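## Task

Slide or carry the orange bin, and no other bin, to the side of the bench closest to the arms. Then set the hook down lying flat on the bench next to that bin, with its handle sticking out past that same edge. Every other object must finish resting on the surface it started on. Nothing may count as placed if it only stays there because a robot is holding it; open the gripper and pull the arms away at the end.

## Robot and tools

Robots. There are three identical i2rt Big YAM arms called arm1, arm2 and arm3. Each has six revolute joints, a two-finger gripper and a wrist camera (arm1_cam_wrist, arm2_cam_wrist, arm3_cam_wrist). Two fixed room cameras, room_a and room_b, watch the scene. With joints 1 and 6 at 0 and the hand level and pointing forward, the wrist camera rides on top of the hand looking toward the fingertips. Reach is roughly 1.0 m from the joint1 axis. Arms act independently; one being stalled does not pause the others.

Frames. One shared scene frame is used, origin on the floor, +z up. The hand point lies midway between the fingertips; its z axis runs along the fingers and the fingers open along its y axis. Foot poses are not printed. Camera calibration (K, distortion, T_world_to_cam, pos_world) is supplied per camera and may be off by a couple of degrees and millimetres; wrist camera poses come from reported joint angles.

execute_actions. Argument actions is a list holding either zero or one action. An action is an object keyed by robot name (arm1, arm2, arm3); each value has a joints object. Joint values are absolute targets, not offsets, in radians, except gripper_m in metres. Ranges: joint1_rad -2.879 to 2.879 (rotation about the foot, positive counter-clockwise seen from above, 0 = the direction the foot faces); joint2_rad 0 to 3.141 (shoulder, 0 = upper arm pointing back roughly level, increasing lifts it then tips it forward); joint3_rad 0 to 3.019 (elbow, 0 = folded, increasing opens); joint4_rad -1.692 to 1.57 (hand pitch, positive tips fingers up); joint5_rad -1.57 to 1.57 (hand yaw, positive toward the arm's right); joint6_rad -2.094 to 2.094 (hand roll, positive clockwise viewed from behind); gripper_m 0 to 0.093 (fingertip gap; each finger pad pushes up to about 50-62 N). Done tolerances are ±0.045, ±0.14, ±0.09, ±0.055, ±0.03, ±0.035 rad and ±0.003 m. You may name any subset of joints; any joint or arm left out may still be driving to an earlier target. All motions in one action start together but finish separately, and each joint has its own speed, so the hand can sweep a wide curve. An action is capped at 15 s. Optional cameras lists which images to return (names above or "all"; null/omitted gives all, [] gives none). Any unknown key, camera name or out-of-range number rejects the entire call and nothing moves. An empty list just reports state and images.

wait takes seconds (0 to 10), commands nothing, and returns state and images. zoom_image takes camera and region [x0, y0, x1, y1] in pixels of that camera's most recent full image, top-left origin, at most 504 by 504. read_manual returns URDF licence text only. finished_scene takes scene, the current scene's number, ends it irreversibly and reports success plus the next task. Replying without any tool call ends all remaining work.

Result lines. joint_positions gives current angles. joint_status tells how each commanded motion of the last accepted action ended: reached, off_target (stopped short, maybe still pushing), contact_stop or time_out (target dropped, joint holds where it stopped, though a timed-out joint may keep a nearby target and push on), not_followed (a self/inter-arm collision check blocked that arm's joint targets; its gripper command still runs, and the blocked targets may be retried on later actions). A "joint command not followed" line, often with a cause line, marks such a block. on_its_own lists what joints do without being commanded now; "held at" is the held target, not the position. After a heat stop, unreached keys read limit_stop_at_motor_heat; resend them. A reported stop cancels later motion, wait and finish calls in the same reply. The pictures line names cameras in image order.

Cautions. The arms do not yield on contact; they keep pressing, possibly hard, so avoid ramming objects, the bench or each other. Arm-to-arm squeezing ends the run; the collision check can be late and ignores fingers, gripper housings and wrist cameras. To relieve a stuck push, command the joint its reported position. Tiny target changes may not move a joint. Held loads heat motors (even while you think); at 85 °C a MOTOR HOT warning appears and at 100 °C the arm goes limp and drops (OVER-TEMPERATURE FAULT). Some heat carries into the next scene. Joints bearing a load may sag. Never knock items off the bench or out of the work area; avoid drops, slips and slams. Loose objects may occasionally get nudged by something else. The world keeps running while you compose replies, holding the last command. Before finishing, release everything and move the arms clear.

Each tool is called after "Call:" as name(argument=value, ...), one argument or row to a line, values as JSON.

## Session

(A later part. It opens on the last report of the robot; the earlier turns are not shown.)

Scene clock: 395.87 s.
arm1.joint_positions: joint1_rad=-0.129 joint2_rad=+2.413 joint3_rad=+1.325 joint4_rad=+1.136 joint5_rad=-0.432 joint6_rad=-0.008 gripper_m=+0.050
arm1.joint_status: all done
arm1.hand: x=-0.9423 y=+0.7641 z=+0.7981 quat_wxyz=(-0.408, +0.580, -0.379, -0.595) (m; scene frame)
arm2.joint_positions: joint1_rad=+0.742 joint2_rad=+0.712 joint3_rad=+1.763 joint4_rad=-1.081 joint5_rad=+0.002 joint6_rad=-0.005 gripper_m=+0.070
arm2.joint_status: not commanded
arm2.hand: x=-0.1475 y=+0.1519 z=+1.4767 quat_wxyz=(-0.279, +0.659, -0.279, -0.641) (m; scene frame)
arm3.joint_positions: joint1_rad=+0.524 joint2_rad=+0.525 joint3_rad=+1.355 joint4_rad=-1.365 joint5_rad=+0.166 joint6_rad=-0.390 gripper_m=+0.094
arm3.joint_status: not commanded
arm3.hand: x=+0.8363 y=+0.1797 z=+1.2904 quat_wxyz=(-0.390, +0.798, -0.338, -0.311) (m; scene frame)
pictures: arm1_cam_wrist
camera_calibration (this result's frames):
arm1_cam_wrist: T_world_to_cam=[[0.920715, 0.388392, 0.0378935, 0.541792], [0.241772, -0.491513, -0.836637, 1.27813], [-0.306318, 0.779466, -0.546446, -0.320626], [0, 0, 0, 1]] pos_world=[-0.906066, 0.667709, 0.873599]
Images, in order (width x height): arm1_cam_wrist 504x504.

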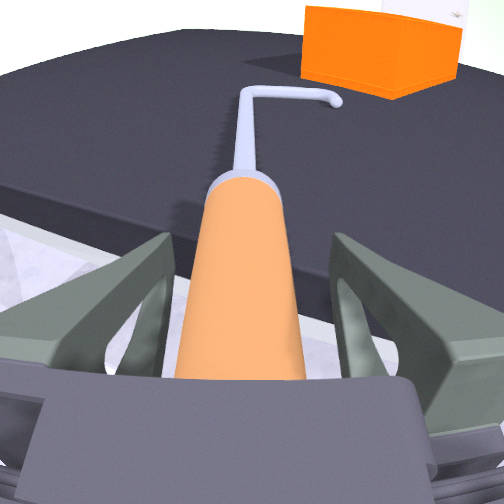

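Call:
execute_actions(
  actions=[
    {"arm1":{"joints":{"gripper_m":0.0}}},
  ],
  cameras=[],
)

Call:
execute_actions(
  actions=[
    {"arm1":{"joints":{"joint1_rad":-0.036,"joint5_rad":0,"joint3_rad":1.27,"joint2_rad":2.36}}},
  ],
  cameras=["arm1_cam_wrist"],
)

Scene clock: 401.63 s.
arm1.joint_positions: joint1_rad=-0.129 joint2_rad=+2.413 joint3_rad=+1.325 joint4_rad=+1.136 joint5_rad=-0.435 joint6_rad=-0.007 gripper_m=+0.029
arm1.joint_status: gripper_m off_target (ended at +0.029, target +0.000)
arm1.hand: x=-0.9430 y=+0.7639 z=+0.7982 quat_wxyz=(-0.407, +0.581, -0.378, -0.595) (m; scene frame)
arm2.joint_positions: joint1_rad=+0.742 joint2_rad=+0.712 joint3_rad=+1.763 joint4_rad=-1.081 joint5_rad=+0.002 joint6_rad=-0.005 gripper_m=+0.070
arm2.joint_status: not commanded
arm2.hand: x=-0.1475 y=+0.1519 z=+1.4767 quat_wxyz=(-0.279, +0.659, -0.279, -0.641) (m; scene frame)
arm3.joint_positions: joint1_rad=+0.524 joint2_rad=+0.525 joint3_rad=+1.355 joint4_rad=-1.365 joint5_rad=+0.166 joint6_rad=-0.390 gripper_m=+0.094
arm3.joint_status: not commanded
arm3.hand: x=+0.8363 y=+0.1797 z=+1.2904 quat_wxyz=(-0.390, +0.798, -0.338, -0.311) (m; scene frame)
pictures: none
No camera images: the call's "cameras" was empty. Leave "cameras" out to get every camera's image.

Scene clock: 402.73 s.
arm1.joint_positions: joint1_rad=-0.016 joint2_rad=+2.391 joint3_rad=+1.277 joint4_rad=+1.144 joint5_rad=-0.011 joint6_rad=-0.007 gripper_m=+0.029
arm1.joint_status: all done
arm1.hand: x=-0.9579 y=+0.7626 z=+0.7976 quat_wxyz=(-0.486, +0.515, -0.472, -0.526) (m; scene frame)
arm2.joint_positions: joint1_rad=+0.742 joint2_rad=+0.712 joint3_rad=+1.763 joint4_rad=-1.081 joint5_rad=+0.002 joint6_rad=-0.005 gripper_m=+0.070
arm2.joint_status: not commanded
arm2.hand: x=-0.1475 y=+0.1519 z=+1.4767 quat_wxyz=(-0.279, +0.659, -0.279, -0.641) (m; scene frame)
arm3.joint_positions: joint1_rad=+0.524 joint2_rad=+0.525 joint3_rad=+1.355 joint4_rad=-1.365 joint5_rad=+0.166 joint6_rad=-0.390 gripper_m=+0.094
arm3.joint_status: not commanded
arm3.hand: x=+0.8363 y=+0.1797 z=+1.2904 quat_wxyz=(-0.390, +0.798, -0.338, -0.311) (m; scene frame)
pictures: arm1_cam_wrist
camera_calibration (this result's frames):
arm1_cam_wrist: T_world_to_cam=[[0.995621, 0.0914974, 0.0191707, 0.869821], [0.066948, -0.554725, -0.829336, 1.1556], [-0.0652477, 0.826988, -0.558421, -0.120277], [0, 0, 0, 1]] pos_world=[-0.951224, 0.660921, 0.87454]
Images, in order (width x height): arm1_cam_wrist 504x504.

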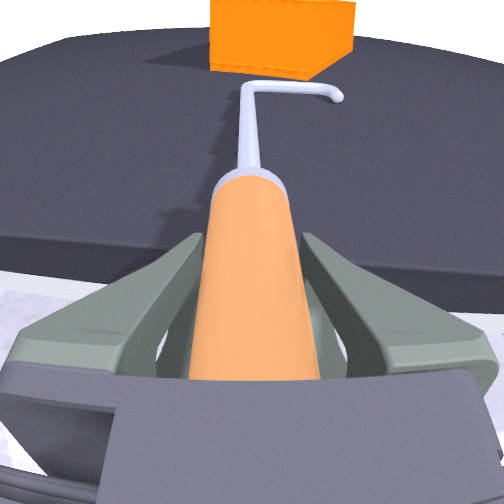

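Call:
execute_actions(
  actions=[
    {"arm1":{"joints":{"joint2_rad":2.21,"joint4_rad":0.99}}},
  ],
  cameras=[],
)

Scene clock: 409.60 s.
arm1.joint_positions: joint1_rad=-0.026 joint2_rad=+2.253 joint3_rad=+1.261 joint4_rad=+0.981 joint5_rad=-0.005 joint6_rad=-0.007 gripper_m=+0.029
arm1.joint_status: all done
arm1.hand: x=-0.9496 y=+0.7721 z=+0.8532 quat_wxyz=(-0.480, +0.521, -0.486, -0.512) (m; scene frame)
arm2.joint_positions: joint1_rad=+0.742 joint2_rad=+0.712 joint3_rad=+1.763 joint4_rad=-1.081 joint5_rad=+0.002 joint6_rad=-0.005 gripper_m=+0.070
arm2.joint_status: not commanded
arm2.hand: x=-0.1475 y=+0.1519 z=+1.4767 quat_wxyz=(-0.279, +0.659, -0.279, -0.641) (m; scene frame)
arm3.joint_positions: joint1_rad=+0.524 joint2_rad=+0.525 joint3_rad=+1.355 joint4_rad=-1.365 joint5_rad=+0.166 joint6_rad=-0.390 gripper_m=+0.094
arm3.joint_status: not commanded
arm3.hand: x=+0.8363 y=+0.1797 z=+1.2904 quat_wxyz=(-0.390, +0.798, -0.338, -0.311) (m; scene frame)
pictures: none
No camera images: the call's "cameras" was empty. Leave "cameras" out to get every camera's image.

Raise a bit more while rolling.

Call:
execute_actions(
  actions=[
    {"arm1":{"joints":{"joint2_rad":2.175,"joint6_rad":1.571}}},
  ],
  cameras=["arm1_cam_wrist","arm2_cam_wrist"],
)

Scene clock: 413.17 s.
arm1.joint_positions: joint1_rad=-0.038 joint2_rad=+2.227 joint3_rad=+1.261 joint4_rad=+0.975 joint5_rad=+0.005 joint6_rad=+1.556 gripper_m=+0.029
arm1.joint_status: all done
arm1.hand: x=-0.9383 y=+0.7744 z=+0.8705 quat_wxyz=(+0.012, +0.020, -0.705, -0.708) (m; scene frame)
arm2.joint_positions: joint1_rad=+0.742 joint2_rad=+0.712 joint3_rad=+1.763 joint4_rad=-1.081 joint5_rad=+0.002 joint6_rad=-0.005 gripper_m=+0.070
arm2.joint_status: not commanded
arm2.hand: x=-0.1475 y=+0.1519 z=+1.4767 quat_wxyz=(-0.279, +0.659, -0.279, -0.641) (m; scene frame)
arm3.joint_positions: joint1_rad=+0.524 joint2_rad=+0.525 joint3_rad=+1.355 joint4_rad=-1.365 joint5_rad=+0.166 joint6_rad=-0.390 gripper_m=+0.094
arm3.joint_status: not commanded
arm3.hand: x=+0.8363 y=+0.1797 z=+1.2904 quat_wxyz=(-0.390, +0.798, -0.338, -0.311) (m; scene frame)
pictures: arm1_cam_wrist, arm2_cam_wrist
camera_calibration (this result's frames):
arm1_cam_wrist: T_world_to_cam=[[0.0256594, 0.0141777, -0.99957, 0.884417], [-0.788407, -0.614472, -0.0289543, -0.231683], [-0.614618, 0.788811, -0.00458914, -1.05608], [0, 0, 0, 1]] pos_world=[-0.85444, 0.678146, 0.872482]
arm2_cam_wrist: T_world_to_cam=[[0.730942, 0.682418, 0.00537332, -0.00520941], [0.410664, -0.43355, -0.802116, 1.31768], [-0.545048, 0.588507, -0.597145, 0.83607], [0, 0, 0, 1]] pos_world=[-0.081616, 0.0827997, 1.55621]
Images, in order (width x height): arm1_cam_wrist 504x504, arm2_cam_wrist 504x504.

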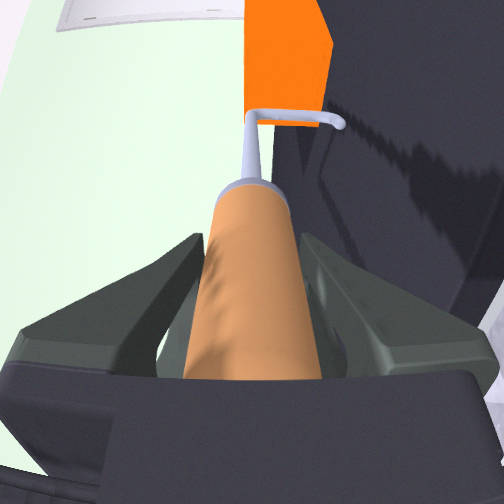

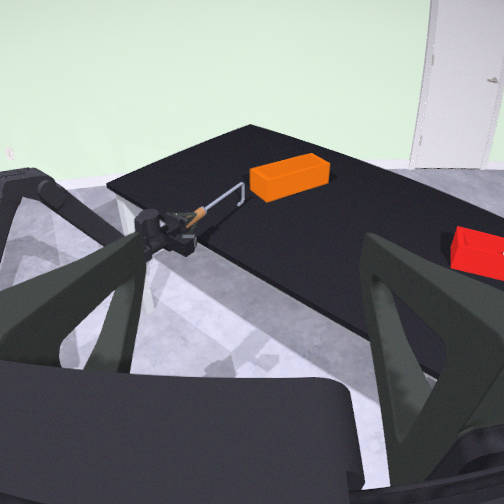

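Call:
execute_actions(
  actions=[
    {"arm1":{"joints":{"joint1_rad":-0.057,"joint2_rad":1.97,"joint3_rad":1.47,"joint4_rad":0.72}}},
  ],
  cameras=[],
)

Call:
execute_actions(
  actions=[
    {"arm1":{"joints":{"joint2_rad":2.21,"joint3_rad":1.93,"joint4_rad":0.47}}},
  ],
  cameras=["arm1_cam_wrist","arm2_cam_wrist"],
)

Call:
zoom_image(
  camera="arm2_cam_wrist",
  region=[160, 110, 360, 220],
)

Scene clock: 420.57 s.
arm1.joint_positions: joint1_rad=-0.051 joint2_rad=+2.006 joint3_rad=+1.407 joint4_rad=+0.694 joint5_rad=+0.000 joint6_rad=+1.561 gripper_m=+0.029
arm1.joint_status: all done
arm1.hand: x=-0.9297 y=+0.8093 z=+1.0461 quat_wxyz=(+0.011, +0.014, -0.675, -0.738) (m; scene frame)
arm2.joint_positions: joint1_rad=+0.742 joint2_rad=+0.712 joint3_rad=+1.763 joint4_rad=-1.081 joint5_rad=+0.002 joint6_rad=-0.005 gripper_m=+0.070
arm2.joint_status: not commanded
arm2.hand: x=-0.1475 y=+0.1519 z=+1.4767 quat_wxyz=(-0.279, +0.659, -0.279, -0.641) (m; scene frame)
arm3.joint_positions: joint1_rad=+0.524 joint2_rad=+0.525 joint3_rad=+1.355 joint4_rad=-1.365 joint5_rad=+0.166 joint6_rad=-0.390 gripper_m=+0.094
arm3.joint_status: not commanded
arm3.hand: x=+0.8363 y=+0.1797 z=+1.2904 quat_wxyz=(-0.390, +0.798, -0.338, -0.311) (m; scene frame)
pictures: none
No camera images: the call's "cameras" was empty. Leave "cameras" out to get every camera's image.

Scene clock: 421.93 s.
arm1.joint_positions: joint1_rad=-0.053 joint2_rad=+2.260 joint3_rad=+1.845 joint4_rad=+0.443 joint5_rad=+0.000 joint6_rad=+1.568 gripper_m=+0.029
arm1.joint_status: all done
arm1.hand: x=-0.9326 y=+0.9163 z=+1.0252 quat_wxyz=(+0.013, +0.012, -0.699, -0.715) (m; scene frame)
arm2.joint_positions: joint1_rad=+0.742 joint2_rad=+0.712 joint3_rad=+1.763 joint4_rad=-1.081 joint5_rad=+0.002 joint6_rad=-0.005 gripper_m=+0.070
arm2.joint_status: not commanded
arm2.hand: x=-0.1475 y=+0.1519 z=+1.4767 quat_wxyz=(-0.279, +0.659, -0.279, -0.641) (m; scene frame)
arm3.joint_positions: joint1_rad=+0.524 joint2_rad=+0.525 joint3_rad=+1.355 joint4_rad=-1.365 joint5_rad=+0.166 joint6_rad=-0.390 gripper_m=+0.094
arm3.joint_status: not commanded
arm3.hand: x=+0.8363 y=+0.1797 z=+1.2904 quat_wxyz=(-0.390, +0.798, -0.338, -0.311) (m; scene frame)
pictures: arm1_cam_wrist, arm2_cam_wrist
camera_calibration (this result's frames):
arm1_cam_wrist: T_world_to_cam=[[0.0134019, 0.0325479, -0.99938, 1.00842], [-0.794545, -0.606444, -0.0304058, -0.147178], [-0.607058, 0.79446, 0.0177333, -1.18479], [0, 0, 0, 1]] pos_world=[-0.849693, 0.819194, 1.02433]
arm2_cam_wrist: T_world_to_cam=[[0.730942, 0.682418, 0.00537332, -0.00520941], [0.410664, -0.43355, -0.802116, 1.31768], [-0.545048, 0.588507, -0.597145, 0.83607], [0, 0, 0, 1]] pos_world=[-0.081616, 0.0827997, 1.55621]
Images, in order (width x height): arm1_cam_wrist 504x504, arm2_cam_wrist 504x504.

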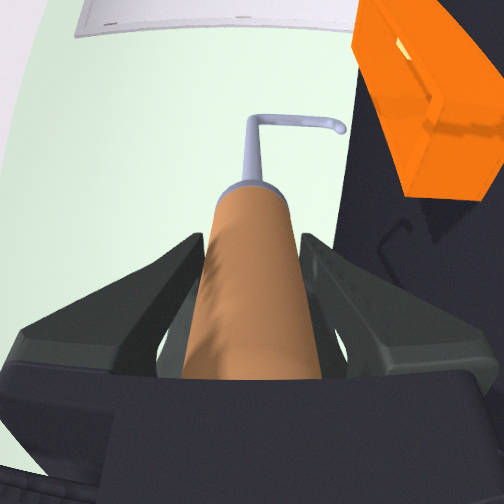

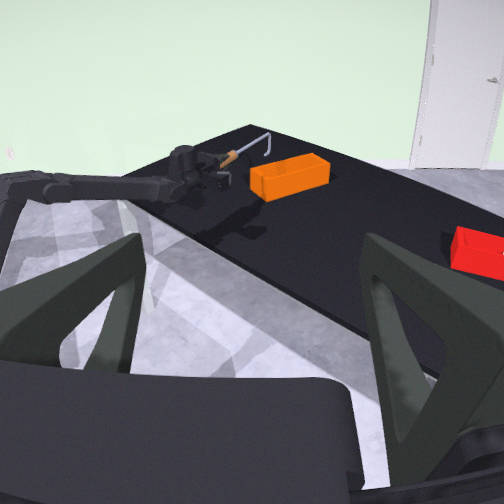

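Region (160, 110, 360, 220) of arm2_cam_wrist's 504x504 image, scaled by 2.520, with more detail than that image has; it fills the top 277 rows of this view, and the rest is white.

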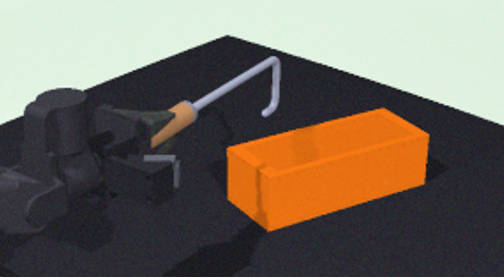

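Call:
execute_actions(
  actions=[
    {"arm1":{"joints":{"joint1_rad":-0.075,"joint2_rad":2.3,"joint4_rad":0.55}}},
  ],
  cameras=["arm1_cam_wrist","arm2_cam_wrist"],
)

Call:
zoom_image(
  camera="arm2_cam_wrist",
  region=[200, 120, 340, 210],
)

Scene clock: 432.07 s.
arm1.joint_positions: joint1_rad=-0.072 joint2_rad=+2.358 joint3_rad=+1.845 joint4_rad=+0.499 joint5_rad=+0.000 joint6_rad=+1.568 gripper_m=+0.029
arm1.joint_status: all done
arm1.hand: x=-0.9149 y=+0.9226 z=+0.9516 quat_wxyz=(+0.005, +0.005, -0.714, -0.700) (m; scene frame)
arm2.joint_positions: joint1_rad=+0.742 joint2_rad=+0.712 joint3_rad=+1.763 joint4_rad=-1.081 joint5_rad=+0.002 joint6_rad=-0.005 gripper_m=+0.070
arm2.joint_status: not commanded
arm2.hand: x=-0.1475 y=+0.1519 z=+1.4767 quat_wxyz=(-0.279, +0.659, -0.279, -0.641) (m; scene frame)
arm3.joint_positions: joint1_rad=+0.524 joint2_rad=+0.525 joint3_rad=+1.355 joint4_rad=-1.365 joint5_rad=+0.166 joint6_rad=-0.390 gripper_m=+0.094
arm3.joint_status: not commanded
arm3.hand: x=+0.8363 y=+0.1797 z=+1.2904 quat_wxyz=(-0.390, +0.798, -0.338, -0.311) (m; scene frame)
pictures: arm1_cam_wrist, arm2_cam_wrist
camera_calibration (this result's frames):
arm1_cam_wrist: T_world_to_cam=[[0.0147923, -0.0101178, -0.999839, 0.975454], [-0.806317, -0.591454, -0.00594404, -0.179391], [-0.591299, 0.806275, -0.0169072, -1.14127], [0, 0, 0, 1]] pos_world=[-0.833905, 0.823942, 0.954935]
arm2_cam_wrist: T_world_to_cam=[[0.730942, 0.682418, 0.00537332, -0.00520941], [0.410664, -0.43355, -0.802116, 1.31768], [-0.545048, 0.588507, -0.597145, 0.83607], [0, 0, 0, 1]] pos_world=[-0.081616, 0.0827997, 1.55621]
Images, in order (width x height): arm1_cam_wrist 504x504, arm2_cam_wrist 504x504.

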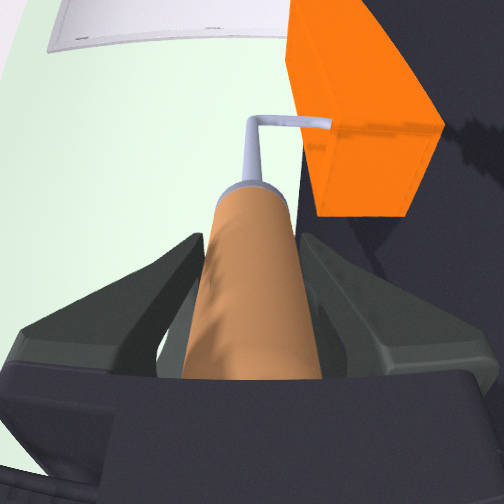

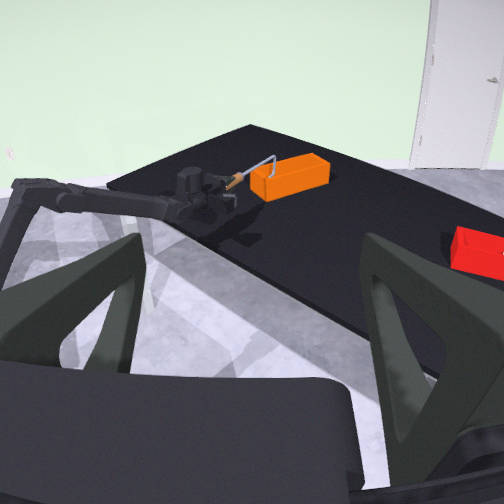

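Region (200, 120, 340, 210) of arm2_cam_wrist's 504x504 image, scaled by 3.600, with more detail than that image has; it fills the top 324 rows of this view, and the rest is white.

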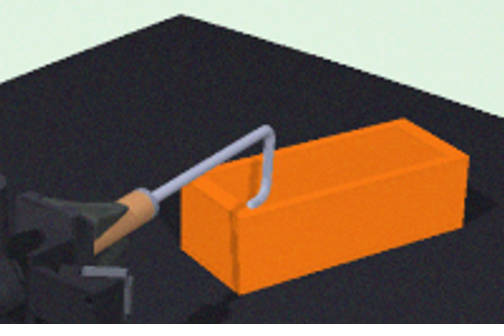

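Call:
execute_actions(
  actions=[
    {"arm1":{"joints":{"joint1_rad":-0.05,"joint2_rad":2.365,"joint4_rad":0.61}}},
  ],
  cameras=["arm1_cam_wrist","arm2_cam_wrist"],
)

Scene clock: 436.83 s.
arm1.joint_positions: joint1_rad=-0.053 joint2_rad=+2.408 joint3_rad=+1.845 joint4_rad=+0.555 joint5_rad=+0.000 joint6_rad=+1.568 gripper_m=+0.029
arm1.joint_status: joint4_rad time_out (moved +0.056 of +0.111); the others done
arm1.on_its_own: joint4_rad reads +0.555 and still pushes toward +0.610 since a time_out
arm1.hand: x=-0.9332 y=+0.9228 z=+0.9204 quat_wxyz=(+0.012, +0.012, -0.712, -0.702) (m; scene frame)
arm2.joint_positions: joint1_rad=+0.742 joint2_rad=+0.712 joint3_rad=+1.763 joint4_rad=-1.081 joint5_rad=+0.002 joint6_rad=-0.005 gripper_m=+0.070
arm2.joint_status: not commanded
arm2.hand: x=-0.1475 y=+0.1519 z=+1.4767 quat_wxyz=(-0.279, +0.659, -0.279, -0.641) (m; scene frame)
arm3.joint_positions: joint1_rad=+0.524 joint2_rad=+0.525 joint3_rad=+1.355 joint4_rad=-1.365 joint5_rad=+0.166 joint6_rad=-0.390 gripper_m=+0.094
arm3.joint_status: not commanded
arm3.hand: x=+0.8363 y=+0.1797 z=+1.2904 quat_wxyz=(-0.390, +0.798, -0.338, -0.311) (m; scene frame)
pictures: arm1_cam_wrist, arm2_cam_wrist
camera_calibration (this result's frames):
arm1_cam_wrist: T_world_to_cam=[[0.0146706, -0.00365859, -0.999886, 0.93855], [-0.794442, -0.607267, -0.00943429, -0.165349], [-0.607163, 0.79449, -0.0118155, -1.16138], [0, 0, 0, 1]] pos_world=[-0.850279, 0.82573, 0.923161]
arm2_cam_wrist: T_world_to_cam=[[0.730942, 0.682418, 0.00537332, -0.00520941], [0.410664, -0.43355, -0.802116, 1.31768], [-0.545048, 0.588507, -0.597145, 0.83607], [0, 0, 0, 1]] pos_world=[-0.081616, 0.0827997, 1.55621]
Images, in order (width x height): arm1_cam_wrist 504x504, arm2_cam_wrist 504x504.

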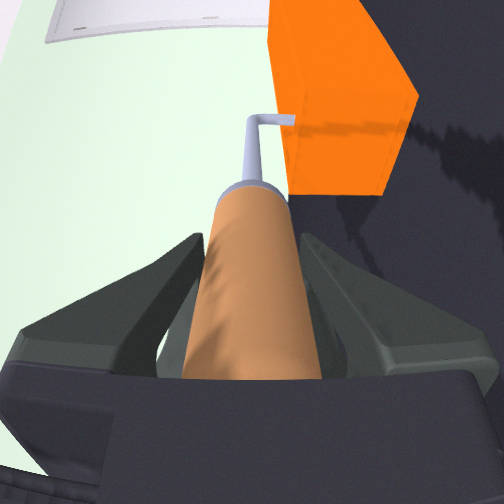

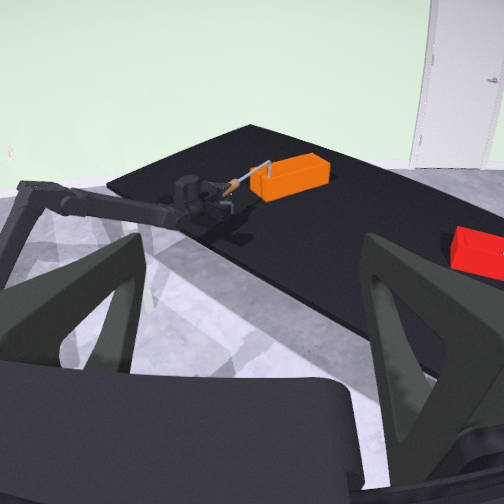

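Call:
execute_actions(
  actions=[
    {"arm1":{"joints":{"joint2_rad":2.28,"joint3_rad":1.6,"joint4_rad":0.76}}},
  ],
  cameras=["arm1_cam_wrist","arm2_cam_wrist"],
)

Scene clock: 445.57 s.
arm1.joint_positions: joint1_rad=-0.053 joint2_rad=+2.337 joint3_rad=+1.589 joint4_rad=+0.735 joint5_rad=+0.004 joint6_rad=+1.570 gripper_m=+0.029
arm1.joint_status: all done
arm1.hand: x=-0.9308 y=+0.8645 z=+0.8867 quat_wxyz=(+0.012, +0.010, -0.713, -0.701) (m; scene frame)
arm2.joint_positions: joint1_rad=+0.742 joint2_rad=+0.712 joint3_rad=+1.763 joint4_rad=-1.081 joint5_rad=+0.002 joint6_rad=-0.005 gripper_m=+0.070
arm2.joint_status: not commanded
arm2.hand: x=-0.1475 y=+0.1519 z=+1.4767 quat_wxyz=(-0.279, +0.659, -0.279, -0.641) (m; scene frame)
arm3.joint_positions: joint1_rad=+0.524 joint2_rad=+0.525 joint3_rad=+1.355 joint4_rad=-1.365 joint5_rad=+0.166 joint6_rad=-0.390 gripper_m=+0.094
arm3.joint_status: not commanded
arm3.hand: x=+0.8363 y=+0.1797 z=+1.2904 quat_wxyz=(-0.390, +0.798, -0.338, -0.311) (m; scene frame)
pictures: arm1_cam_wrist, arm2_cam_wrist
camera_calibration (this result's frames):
arm1_cam_wrist: T_world_to_cam=[[0.0129415, -0.0079663, -0.999885, 0.906741], [-0.796313, -0.60486, -0.00548762, -0.206424], [-0.604746, 0.796292, -0.0141715, -1.11122], [0, 0, 0, 1]] pos_world=[-0.848121, 0.767225, 0.889756]
arm2_cam_wrist: T_world_to_cam=[[0.730942, 0.682418, 0.00537332, -0.00520941], [0.410664, -0.43355, -0.802116, 1.31768], [-0.545048, 0.588507, -0.597145, 0.83607], [0, 0, 0, 1]] pos_world=[-0.081616, 0.0827997, 1.55621]
Images, in order (width x height): arm1_cam_wrist 504x504, arm2_cam_wrist 504x504.

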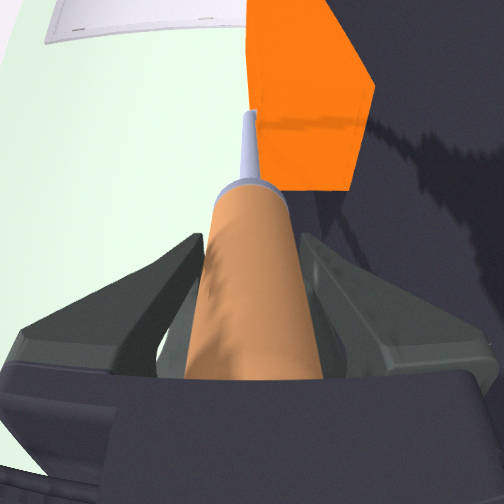

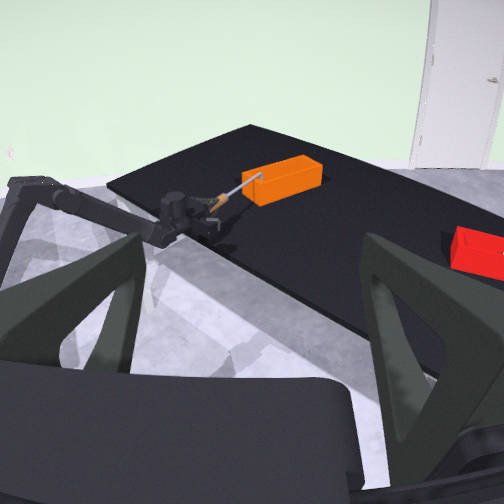

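Call:
execute_actions(
  actions=[
    {"arm1":{"joints":{"joint2_rad":2.095,"joint3_rad":1.23,"joint4_rad":0.95}}},
  ],
  cameras=["arm2_cam_wrist"],
)

Scene clock: 449.10 s.
arm1.joint_positions: joint1_rad=-0.053 joint2_rad=+2.155 joint3_rad=+1.219 joint4_rad=+0.909 joint5_rad=+0.003 joint6_rad=+1.569 gripper_m=+0.029
arm1.joint_status: all done
arm1.hand: x=-0.9273 y=+0.7647 z=+0.8881 quat_wxyz=(+0.012, +0.011, -0.718, -0.695) (m; scene frame)
arm2.joint_positions: joint1_rad=+0.742 joint2_rad=+0.712 joint3_rad=+1.763 joint4_rad=-1.081 joint5_rad=+0.002 joint6_rad=-0.005 gripper_m=+0.070
arm2.joint_status: not commanded
arm2.hand: x=-0.1475 y=+0.1519 z=+1.4767 quat_wxyz=(-0.279, +0.659, -0.279, -0.641) (m; scene frame)
arm3.joint_positions: joint1_rad=+0.524 joint2_rad=+0.525 joint3_rad=+1.355 joint4_rad=-1.365 joint5_rad=+0.166 joint6_rad=-0.390 gripper_m=+0.094
arm3.joint_status: not commanded
arm3.hand: x=+0.8363 y=+0.1797 z=+1.2904 quat_wxyz=(-0.390, +0.798, -0.338, -0.311) (m; scene frame)
pictures: arm2_cam_wrist
camera_calibration (this result's frames):
arm2_cam_wrist: T_world_to_cam=[[0.730942, 0.682418, 0.00537332, -0.00520941], [0.410664, -0.43355, -0.802116, 1.31768], [-0.545048, 0.588507, -0.597145, 0.83607], [0, 0, 0, 1]] pos_world=[-0.081616, 0.0827997, 1.55621]
Images, in order (width x height): arm2_cam_wrist 504x504.

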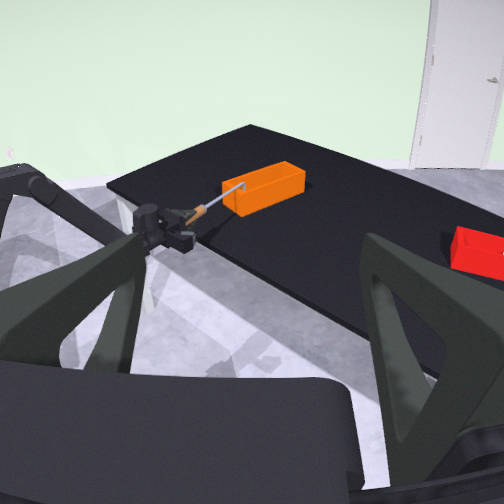

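Call:
execute_actions(
  actions=[
    {"arm1":{"joints":{"joint2_rad":1.935,"joint3_rad":0.88,"joint4_rad":1.155}}},
  ],
  cameras=["arm2_cam_wrist","arm1_cam_wrist"],
)

Call:
zoom_image(
  camera="arm2_cam_wrist",
  region=[120, 140, 320, 270],
)

Scene clock: 452.43 s.
arm1.joint_positions: joint1_rad=-0.053 joint2_rad=+1.983 joint3_rad=+0.863 joint4_rad=+1.108 joint5_rad=+0.003 joint6_rad=+1.568 gripper_m=+0.029
arm1.joint_status: all done
arm1.hand: x=-0.9235 y=+0.6533 z=+0.8977 quat_wxyz=(+0.012, +0.011, -0.713, -0.701) (m; scene frame)
arm2.joint_positions: joint1_rad=+0.742 joint2_rad=+0.712 joint3_rad=+1.763 joint4_rad=-1.081 joint5_rad=+0.002 joint6_rad=-0.005 gripper_m=+0.070
arm2.joint_status: not commanded
arm2.hand: x=-0.1475 y=+0.1519 z=+1.4767 quat_wxyz=(-0.279, +0.659, -0.279, -0.641) (m; scene frame)
arm3.joint_positions: joint1_rad=+0.524 joint2_rad=+0.525 joint3_rad=+1.355 joint4_rad=-1.365 joint5_rad=+0.166 joint6_rad=-0.390 gripper_m=+0.094
arm3.joint_status: not commanded
arm3.hand: x=+0.8363 y=+0.1797 z=+1.2904 quat_wxyz=(-0.390, +0.798, -0.338, -0.311) (m; scene frame)
pictures: arm1_cam_wrist, arm2_cam_wrist
camera_calibration (this result's frames):
arm1_cam_wrist: T_world_to_cam=[[0.0144456, -0.00752332, -0.999867, 0.917042], [-0.795827, -0.605485, -0.00694187, -0.326109], [-0.605352, 0.795821, -0.0147339, -0.938227], [0, 0, 0, 1]] pos_world=[-0.840731, 0.556107, 0.900832]
arm2_cam_wrist: T_world_to_cam=[[0.730942, 0.682418, 0.00537332, -0.00520941], [0.410664, -0.43355, -0.802116, 1.31768], [-0.545048, 0.588507, -0.597145, 0.83607], [0, 0, 0, 1]] pos_world=[-0.081616, 0.0827997, 1.55621]
Images, in order (width x height): arm1_cam_wrist 504x504, arm2_cam_wrist 504x504.

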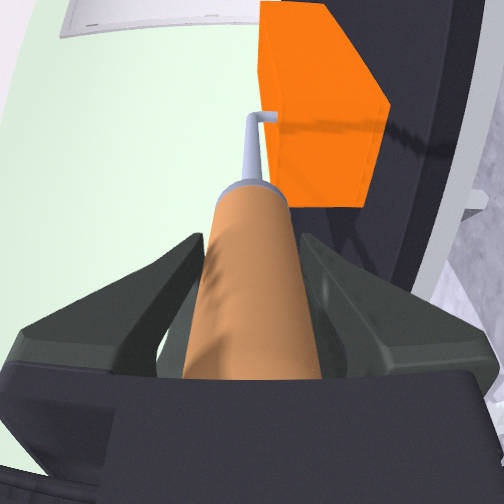

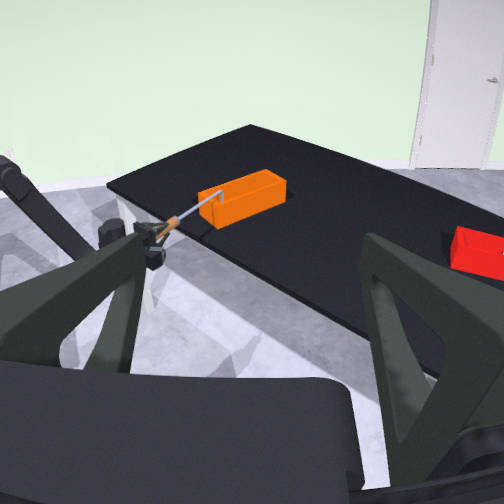

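Region (120, 140, 320, 270) of arm2_cam_wrist's 504x504 image, scaled by 2.520, with more detail than that image has; it fills the top 328 rows of this view, and the rest is white.

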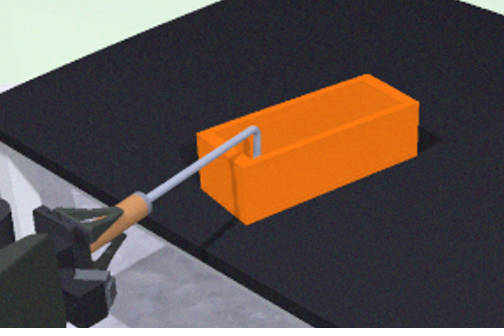

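Call:
execute_actions(
  actions=[
    {"arm1":{"joints":{"joint1_rad":-0.12,"joint2_rad":1.84,"joint3_rad":0.62,"joint4_rad":1.315}}},
  ],
  cameras=["arm2_cam_wrist","arm1_cam_wrist"],
)

Call:
zoom_image(
  camera="arm2_cam_wrist",
  region=[120, 140, 320, 270],
)

Scene clock: 459.57 s.
arm1.joint_positions: joint1_rad=-0.126 joint2_rad=+1.890 joint3_rad=+0.604 joint4_rad=+1.263 joint5_rad=+0.000 joint6_rad=+1.568 gripper_m=+0.029
arm1.joint_status: all done
arm1.hand: x=-0.8798 y=+0.5637 z=+0.8914 quat_wxyz=(-0.013, -0.014, -0.717, -0.697) (m; scene frame)
arm2.joint_positions: joint1_rad=+0.742 joint2_rad=+0.712 joint3_rad=+1.763 joint4_rad=-1.081 joint5_rad=+0.002 joint6_rad=-0.005 gripper_m=+0.070
arm2.joint_status: not commanded
arm2.hand: x=-0.1475 y=+0.1519 z=+1.4767 quat_wxyz=(-0.279, +0.659, -0.279, -0.641) (m; scene frame)
arm3.joint_positions: joint1_rad=+0.524 joint2_rad=+0.525 joint3_rad=+1.355 joint4_rad=-1.365 joint5_rad=+0.166 joint6_rad=-0.390 gripper_m=+0.094
arm3.joint_status: not commanded
arm3.hand: x=+0.8363 y=+0.1797 z=+1.2904 quat_wxyz=(-0.390, +0.798, -0.338, -0.311) (m; scene frame)
pictures: arm1_cam_wrist, arm2_cam_wrist
camera_calibration (this result's frames):
arm1_cam_wrist: T_world_to_cam=[[0.0138363, -0.0186861, -0.99973, 0.915085], [-0.836732, -0.547611, -0.00134495, -0.419275], [-0.547438, 0.836524, -0.0232121, -0.805045], [0, 0, 0, 1]] pos_world=[-0.804195, 0.460939, 0.895587]
arm2_cam_wrist: T_world_to_cam=[[0.730942, 0.682418, 0.00537332, -0.00520941], [0.410664, -0.43355, -0.802116, 1.31768], [-0.545048, 0.588507, -0.597145, 0.83607], [0, 0, 0, 1]] pos_world=[-0.081616, 0.0827997, 1.55621]
Images, in order (width x height): arm1_cam_wrist 504x504, arm2_cam_wrist 504x504.

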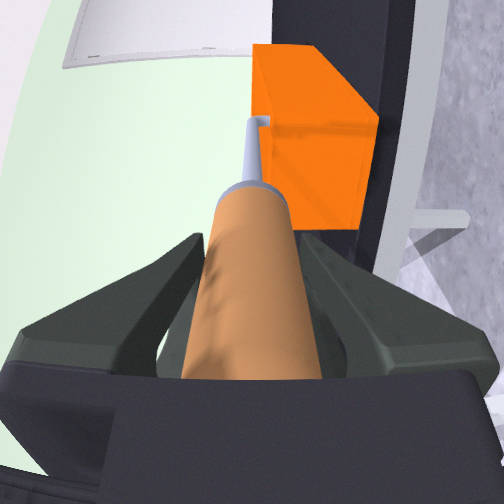

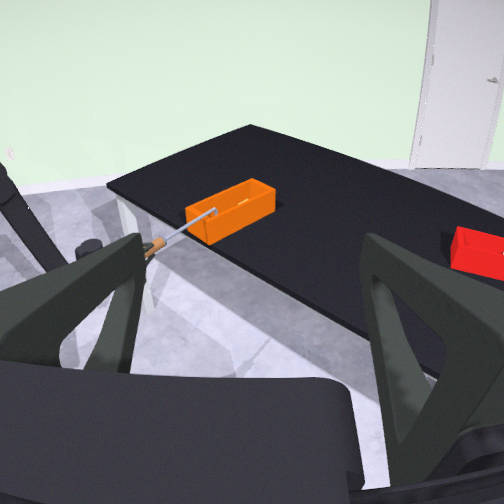

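Region (120, 140, 320, 270) of arm2_cam_wrist's 504x504 image, scaled by 2.520, with more detail than that image has; it fills the top 328 rows of this view, and the rest is white.

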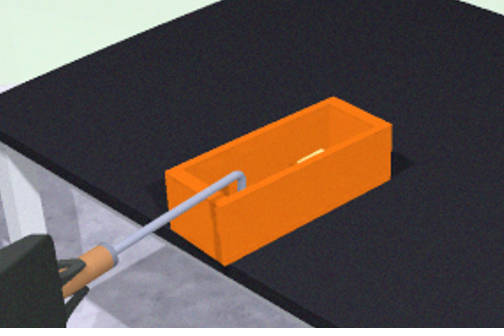

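Call:
execute_actions(
  actions=[
    {"arm1":{"joints":{"joint1_rad":-0.11,"joint2_rad":1.6,"joint3_rad":0.75,"joint4_rad":1.13}}},
  ],
  cameras=["arm2_cam_wrist"],
)

Scene clock: 468.10 s.
arm1.joint_positions: joint1_rad=-0.117 joint2_rad=+1.622 joint3_rad=+0.700 joint4_rad=+1.105 joint5_rad=+0.000 joint6_rad=+1.568 gripper_m=+0.029
arm1.joint_status: all done
arm1.hand: x=-0.8838 y=+0.5879 z=+1.0403 quat_wxyz=(-0.011, -0.010, -0.641, -0.767) (m; scene frame)
arm2.joint_positions: joint1_rad=+0.742 joint2_rad=+0.712 joint3_rad=+1.763 joint4_rad=-1.081 joint5_rad=+0.002 joint6_rad=-0.005 gripper_m=+0.070
arm2.joint_status: not commanded
arm2.hand: x=-0.1475 y=+0.1519 z=+1.4767 quat_wxyz=(-0.279, +0.659, -0.279, -0.641) (m; scene frame)
arm3.joint_positions: joint1_rad=+0.524 joint2_rad=+0.525 joint3_rad=+1.355 joint4_rad=-1.365 joint5_rad=+0.166 joint6_rad=-0.390 gripper_m=+0.094
arm3.joint_status: not commanded
arm3.hand: x=+0.8363 y=+0.1797 z=+1.2904 quat_wxyz=(-0.390, +0.798, -0.338, -0.311) (m; scene frame)
pictures: arm2_cam_wrist
camera_calibration (this result's frames):
arm2_cam_wrist: T_world_to_cam=[[0.730942, 0.682418, 0.00537332, -0.00520941], [0.410664, -0.43355, -0.802116, 1.31768], [-0.545048, 0.588507, -0.597145, 0.83607], [0, 0, 0, 1]] pos_world=[-0.081616, 0.0827997, 1.55621]
Images, in order (width x height): arm2_cam_wrist 504x504.

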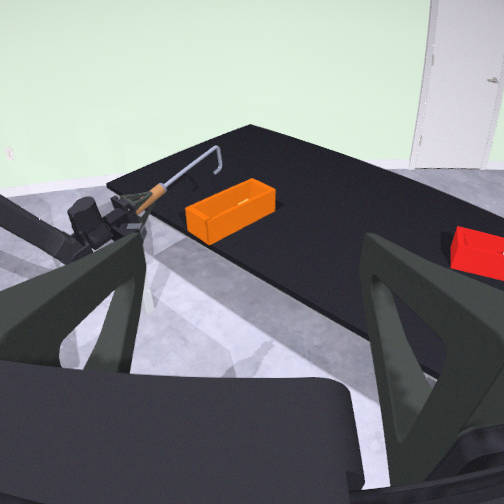

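Call:
execute_actions(
  actions=[
    {"arm1":{"joints":{"joint1_rad":-0.27,"joint2_rad":2.06,"joint3_rad":1.31,"joint4_rad":0.9}}},
  ],
  cameras=["arm2_cam_wrist","arm1_cam_wrist"],
)

Scene clock: 471.57 s.
arm1.joint_positions: joint1_rad=-0.272 joint2_rad=+2.119 joint3_rad=+1.240 joint4_rad=+0.867 joint5_rad=+0.000 joint6_rad=+1.567 gripper_m=+0.029
arm1.joint_status: all done
arm1.hand: x=-0.7609 y=+0.7593 z=+0.9144 quat_wxyz=(-0.065, -0.065, -0.710, -0.698) (m; scene frame)
arm2.joint_positions: joint1_rad=+0.742 joint2_rad=+0.712 joint3_rad=+1.763 joint4_rad=-1.081 joint5_rad=+0.002 joint6_rad=-0.005 gripper_m=+0.070
arm2.joint_status: not commanded
arm2.hand: x=-0.1475 y=+0.1519 z=+1.4767 quat_wxyz=(-0.279, +0.659, -0.279, -0.641) (m; scene frame)
arm3.joint_positions: joint1_rad=+0.524 joint2_rad=+0.525 joint3_rad=+1.355 joint4_rad=-1.365 joint5_rad=+0.166 joint6_rad=-0.390 gripper_m=+0.094
arm3.joint_status: not commanded
arm3.hand: x=+0.8363 y=+0.1797 z=+1.2904 quat_wxyz=(-0.390, +0.798, -0.338, -0.311) (m; scene frame)
pictures: arm1_cam_wrist, arm2_cam_wrist
camera_calibration (this result's frames):
arm1_cam_wrist: T_world_to_cam=[[0.0142701, -0.0114285, -0.999833, 0.934946], [-0.907368, -0.420257, -0.00814674, -0.356815], [-0.420094, 0.907333, -0.016367, -0.866172], [0, 0, 0, 1]] pos_world=[-0.700978, 0.646637, 0.917706]
arm2_cam_wrist: T_world_to_cam=[[0.730942, 0.682418, 0.00537332, -0.00520941], [0.410664, -0.43355, -0.802116, 1.31768], [-0.545048, 0.588507, -0.597145, 0.83607], [0, 0, 0, 1]] pos_world=[-0.081616, 0.0827997, 1.55621]
Images, in order (width x height): arm1_cam_wrist 504x504, arm2_cam_wrist 504x504.

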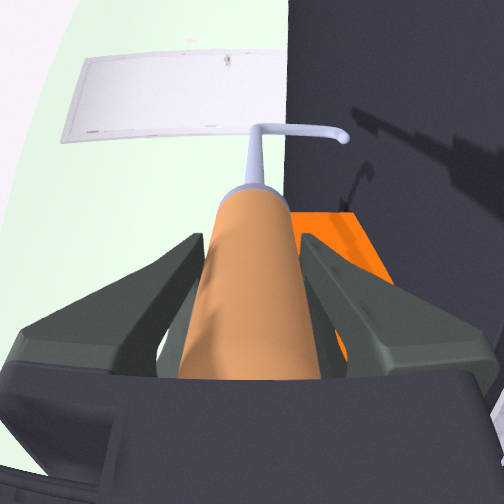

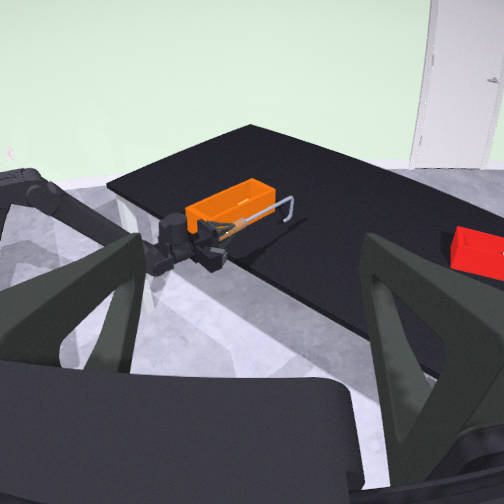

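Call:
execute_actions(
  actions=[
    {"arm1":{"joints":{"joint2_rad":2.16,"joint4_rad":1.0}}},
  ],
  cameras=[],
)

Call:
execute_actions(
  actions=[
    {"arm1":{"joints":{"joint6_rad":0.5}}},
  ],
  cameras=["arm1_cam_wrist"],
)

Scene clock: 476.33 s.
arm1.joint_positions: joint1_rad=-0.272 joint2_rad=+2.198 joint3_rad=+1.242 joint4_rad=+0.952 joint5_rad=+0.000 joint6_rad=+1.567 gripper_m=+0.029
arm1.joint_status: all done
arm1.hand: x=-0.7612 y=+0.7580 z=+0.8775 quat_wxyz=(-0.065, -0.065, -0.707, -0.701) (m; scene frame)
arm2.joint_positions: joint1_rad=+0.742 joint2_rad=+0.712 joint3_rad=+1.763 joint4_rad=-1.081 joint5_rad=+0.002 joint6_rad=-0.005 gripper_m=+0.070
arm2.joint_status: not commanded
arm2.hand: x=-0.1475 y=+0.1519 z=+1.4767 quat_wxyz=(-0.279, +0.659, -0.279, -0.641) (m; scene frame)
arm3.joint_positions: joint1_rad=+0.524 joint2_rad=+0.525 joint3_rad=+1.355 joint4_rad=-1.365 joint5_rad=+0.166 joint6_rad=-0.390 gripper_m=+0.094
arm3.joint_status: not commanded
arm3.hand: x=+0.8363 y=+0.1797 z=+1.2904 quat_wxyz=(-0.390, +0.798, -0.338, -0.311) (m; scene frame)
pictures: none
No camera images: the call's "cameras" was empty. Leave "cameras" out to get every camera's image.

Scene clock: 478.23 s.
arm1.joint_positions: joint1_rad=-0.270 joint2_rad=+2.198 joint3_rad=+1.253 joint4_rad=+0.969 joint5_rad=-0.005 joint6_rad=+0.505 gripper_m=+0.029
arm1.joint_status: all done
arm1.hand: x=-0.7627 y=+0.7616 z=+0.8866 quat_wxyz=(-0.415, +0.300, -0.633, -0.581) (m; scene frame)
arm2.joint_positions: joint1_rad=+0.742 joint2_rad=+0.712 joint3_rad=+1.763 joint4_rad=-1.081 joint5_rad=+0.002 joint6_rad=-0.005 gripper_m=+0.070
arm2.joint_status: not commanded
arm2.hand: x=-0.1475 y=+0.1519 z=+1.4767 quat_wxyz=(-0.279, +0.659, -0.279, -0.641) (m; scene frame)
arm3.joint_positions: joint1_rad=+0.524 joint2_rad=+0.525 joint3_rad=+1.355 joint4_rad=-1.365 joint5_rad=+0.166 joint6_rad=-0.390 gripper_m=+0.094
arm3.joint_status: not commanded
arm3.hand: x=+0.8363 y=+0.1797 z=+1.2904 quat_wxyz=(-0.390, +0.798, -0.338, -0.311) (m; scene frame)
pictures: arm1_cam_wrist
camera_calibration (this result's frames):
arm1_cam_wrist: T_world_to_cam=[[0.870417, -0.137839, -0.472626, 1.18907], [-0.474604, -0.490118, -0.731119, 0.666523], [-0.130866, 0.860688, -0.492026, -0.191583], [0, 0, 0, 1]] pos_world=[-0.743727, 0.655469, 0.955032]
Images, in order (width x height): arm1_cam_wrist 504x504.

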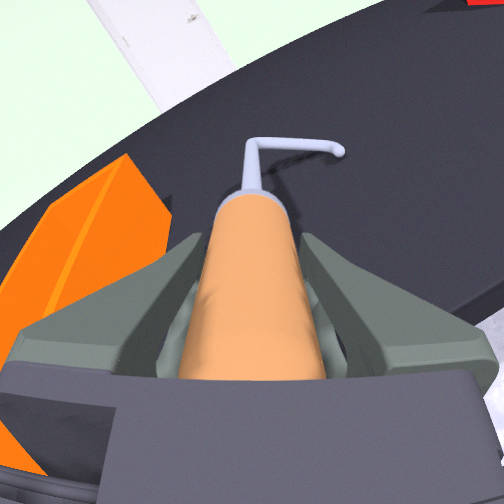

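Call:
execute_actions(
  actions=[
    {"arm1":{"joints":{"joint2_rad":2.355,"joint4_rad":1.15,"joint6_rad":0}}},
  ],
  cameras=["arm1_cam_wrist"],
)

Scene clock: 481.40 s.
arm1.joint_positions: joint1_rad=-0.267 joint2_rad=+2.377 joint3_rad=+1.271 joint4_rad=+1.126 joint5_rad=-0.008 joint6_rad=+0.011 gripper_m=+0.029
arm1.joint_status: all done
arm1.hand: x=-0.7672 y=+0.7522 z=+0.8004 quat_wxyz=(-0.542, +0.448, -0.540, -0.462) (m; scene frame)
arm2.joint_positions: joint1_rad=+0.742 joint2_rad=+0.712 joint3_rad=+1.763 joint4_rad=-1.081 joint5_rad=+0.002 joint6_rad=-0.005 gripper_m=+0.070
arm2.joint_status: not commanded
arm2.hand: x=-0.1475 y=+0.1519 z=+1.4767 quat_wxyz=(-0.279, +0.659, -0.279, -0.641) (m; scene frame)
arm3.joint_positions: joint1_rad=+0.524 joint2_rad=+0.525 joint3_rad=+1.355 joint4_rad=-1.365 joint5_rad=+0.166 joint6_rad=-0.390 gripper_m=+0.094
arm3.joint_status: not commanded
arm3.hand: x=+0.8363 y=+0.1797 z=+1.2904 quat_wxyz=(-0.390, +0.798, -0.338, -0.311) (m; scene frame)
pictures: arm1_cam_wrist
camera_calibration (this result's frames):
arm1_cam_wrist: T_world_to_cam=[[0.986797, -0.161951, 0.0019591, 0.878475], [-0.0903255, -0.560328, -0.823331, 1.01819], [0.134437, 0.812283, -0.567558, 0.0738987], [0, 0, 0, 1]] pos_world=[-0.784843, 0.652765, 0.878531]
Images, in order (width x height): arm1_cam_wrist 504x504.

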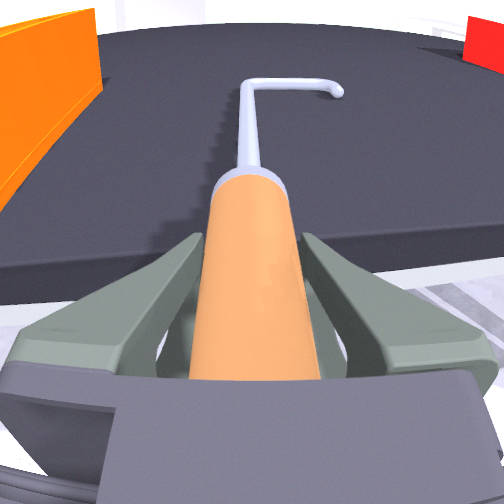

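Call:
execute_actions(
  actions=[
    {"arm1":{"joints":{"gripper_m":0.07}}},
  ],
  cameras=[],
)

Call:
execute_actions(
  actions=[
    {"arm1":{"joints":{"joint2_rad":1.7}}},
  ],
)

Scene clock: 483.87 s.
arm1.joint_positions: joint1_rad=-0.267 joint2_rad=+2.377 joint3_rad=+1.273 joint4_rad=+1.129 joint5_rad=-0.002 joint6_rad=+0.008 gripper_m=+0.070
arm1.joint_status: all done
arm1.hand: x=-0.7660 y=+0.7528 z=+0.8022 quat_wxyz=(-0.545, +0.446, -0.539, -0.461) (m; scene frame)
arm2.joint_positions: joint1_rad=+0.742 joint2_rad=+0.712 joint3_rad=+1.763 joint4_rad=-1.081 joint5_rad=+0.002 joint6_rad=-0.005 gripper_m=+0.070
arm2.joint_status: not commanded
arm2.hand: x=-0.1475 y=+0.1519 z=+1.4767 quat_wxyz=(-0.279, +0.659, -0.279, -0.641) (m; scene frame)
arm3.joint_positions: joint1_rad=+0.524 joint2_rad=+0.525 joint3_rad=+1.355 joint4_rad=-1.365 joint5_rad=+0.166 joint6_rad=-0.390 gripper_m=+0.094
arm3.joint_status: not commanded
arm3.hand: x=+0.8363 y=+0.1797 z=+1.2904 quat_wxyz=(-0.390, +0.798, -0.338, -0.311) (m; scene frame)
pictures: none
No camera images: the call's "cameras" was empty. Leave "cameras" out to get every camera's image.

Scene clock: 485.43 s.
arm1.joint_positions: joint1_rad=-0.267 joint2_rad=+1.698 joint3_rad=+1.291 joint4_rad=+1.150 joint5_rad=-0.002 joint6_rad=+0.008 gripper_m=+0.070
arm1.joint_status: all done
arm1.hand: x=-0.7805 y=+0.6664 z=+1.3061 quat_wxyz=(-0.699, +0.258, -0.312, -0.589) (m; scene frame)
arm2.joint_positions: joint1_rad=+0.742 joint2_rad=+0.712 joint3_rad=+1.763 joint4_rad=-1.081 joint5_rad=+0.002 joint6_rad=-0.005 gripper_m=+0.070
arm2.joint_status: not commanded
arm2.hand: x=-0.1475 y=+0.1519 z=+1.4767 quat_wxyz=(-0.279, +0.659, -0.279, -0.641) (m; scene frame)
arm3.joint_positions: joint1_rad=+0.524 joint2_rad=+0.525 joint3_rad=+1.355 joint4_rad=-1.365 joint5_rad=+0.166 joint6_rad=-0.390 gripper_m=+0.094
arm3.joint_status: not commanded
arm3.hand: x=+0.8363 y=+0.1797 z=+1.2904 quat_wxyz=(-0.390, +0.798, -0.338, -0.311) (m; scene frame)
pictures: arm1_cam_wrist, arm2_cam_wrist, arm3_cam_wrist, room_a, room_b
camera_calibration (this result's frames):
arm1_cam_wrist: T_world_to_cam=[[0.984442, -0.175409, 0.0103007, 0.872966], [0.0308179, 0.114649, -0.992928, 1.25147], [0.172988, 0.977797, 0.118271, -0.543615], [0, 0, 0, 1]] pos_world=[-0.803913, 0.541192, 1.29792]
arm2_cam_wrist: T_world_to_cam=[[0.730942, 0.682418, 0.00537332, -0.00520941], [0.410664, -0.43355, -0.802116, 1.31768], [-0.545048, 0.588507, -0.597145, 0.83607], [0, 0, 0, 1]] pos_world=[-0.081616, 0.0827997, 1.55621]
Images, in order (width x height): arm1_cam_wrist 504x504, arm2_cam_wrist 504x504, arm3_cam_wrist 504x504, room_a 504x504, room_b 504x504.

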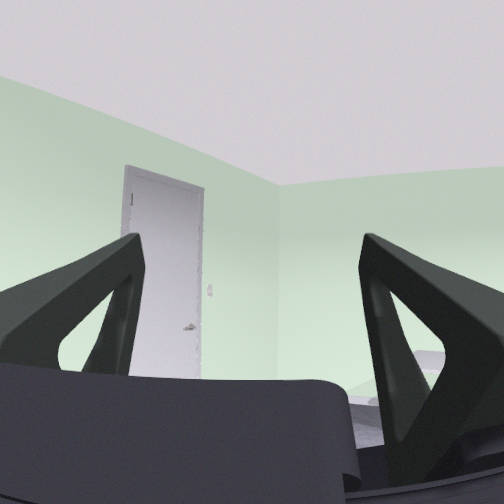

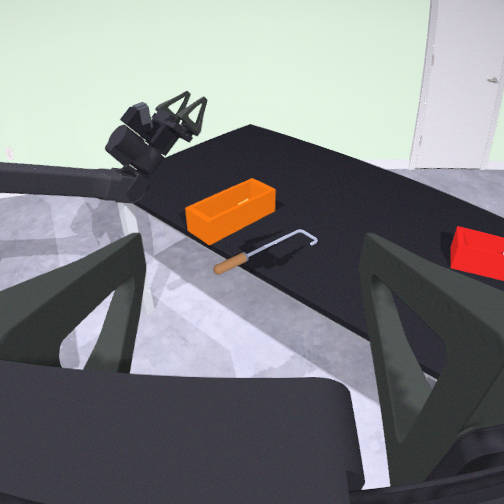

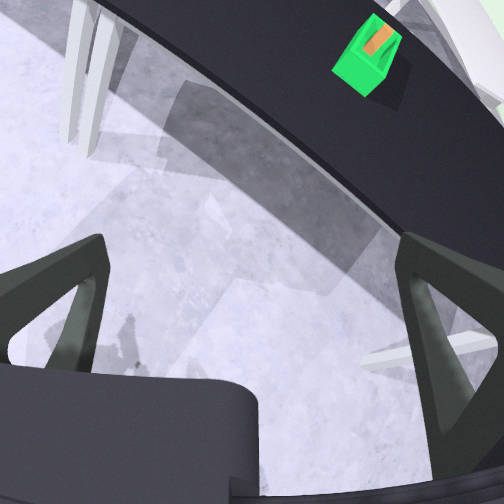

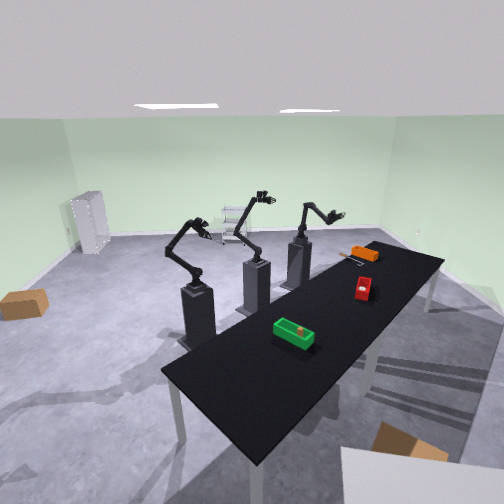

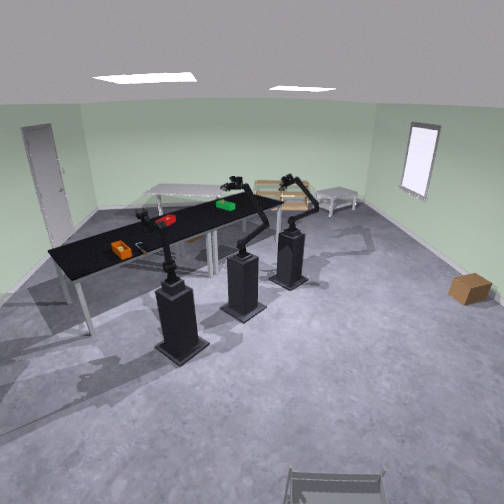

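Call:
finished_scene(
  scene=1,
)

The scene is finished: the task was done.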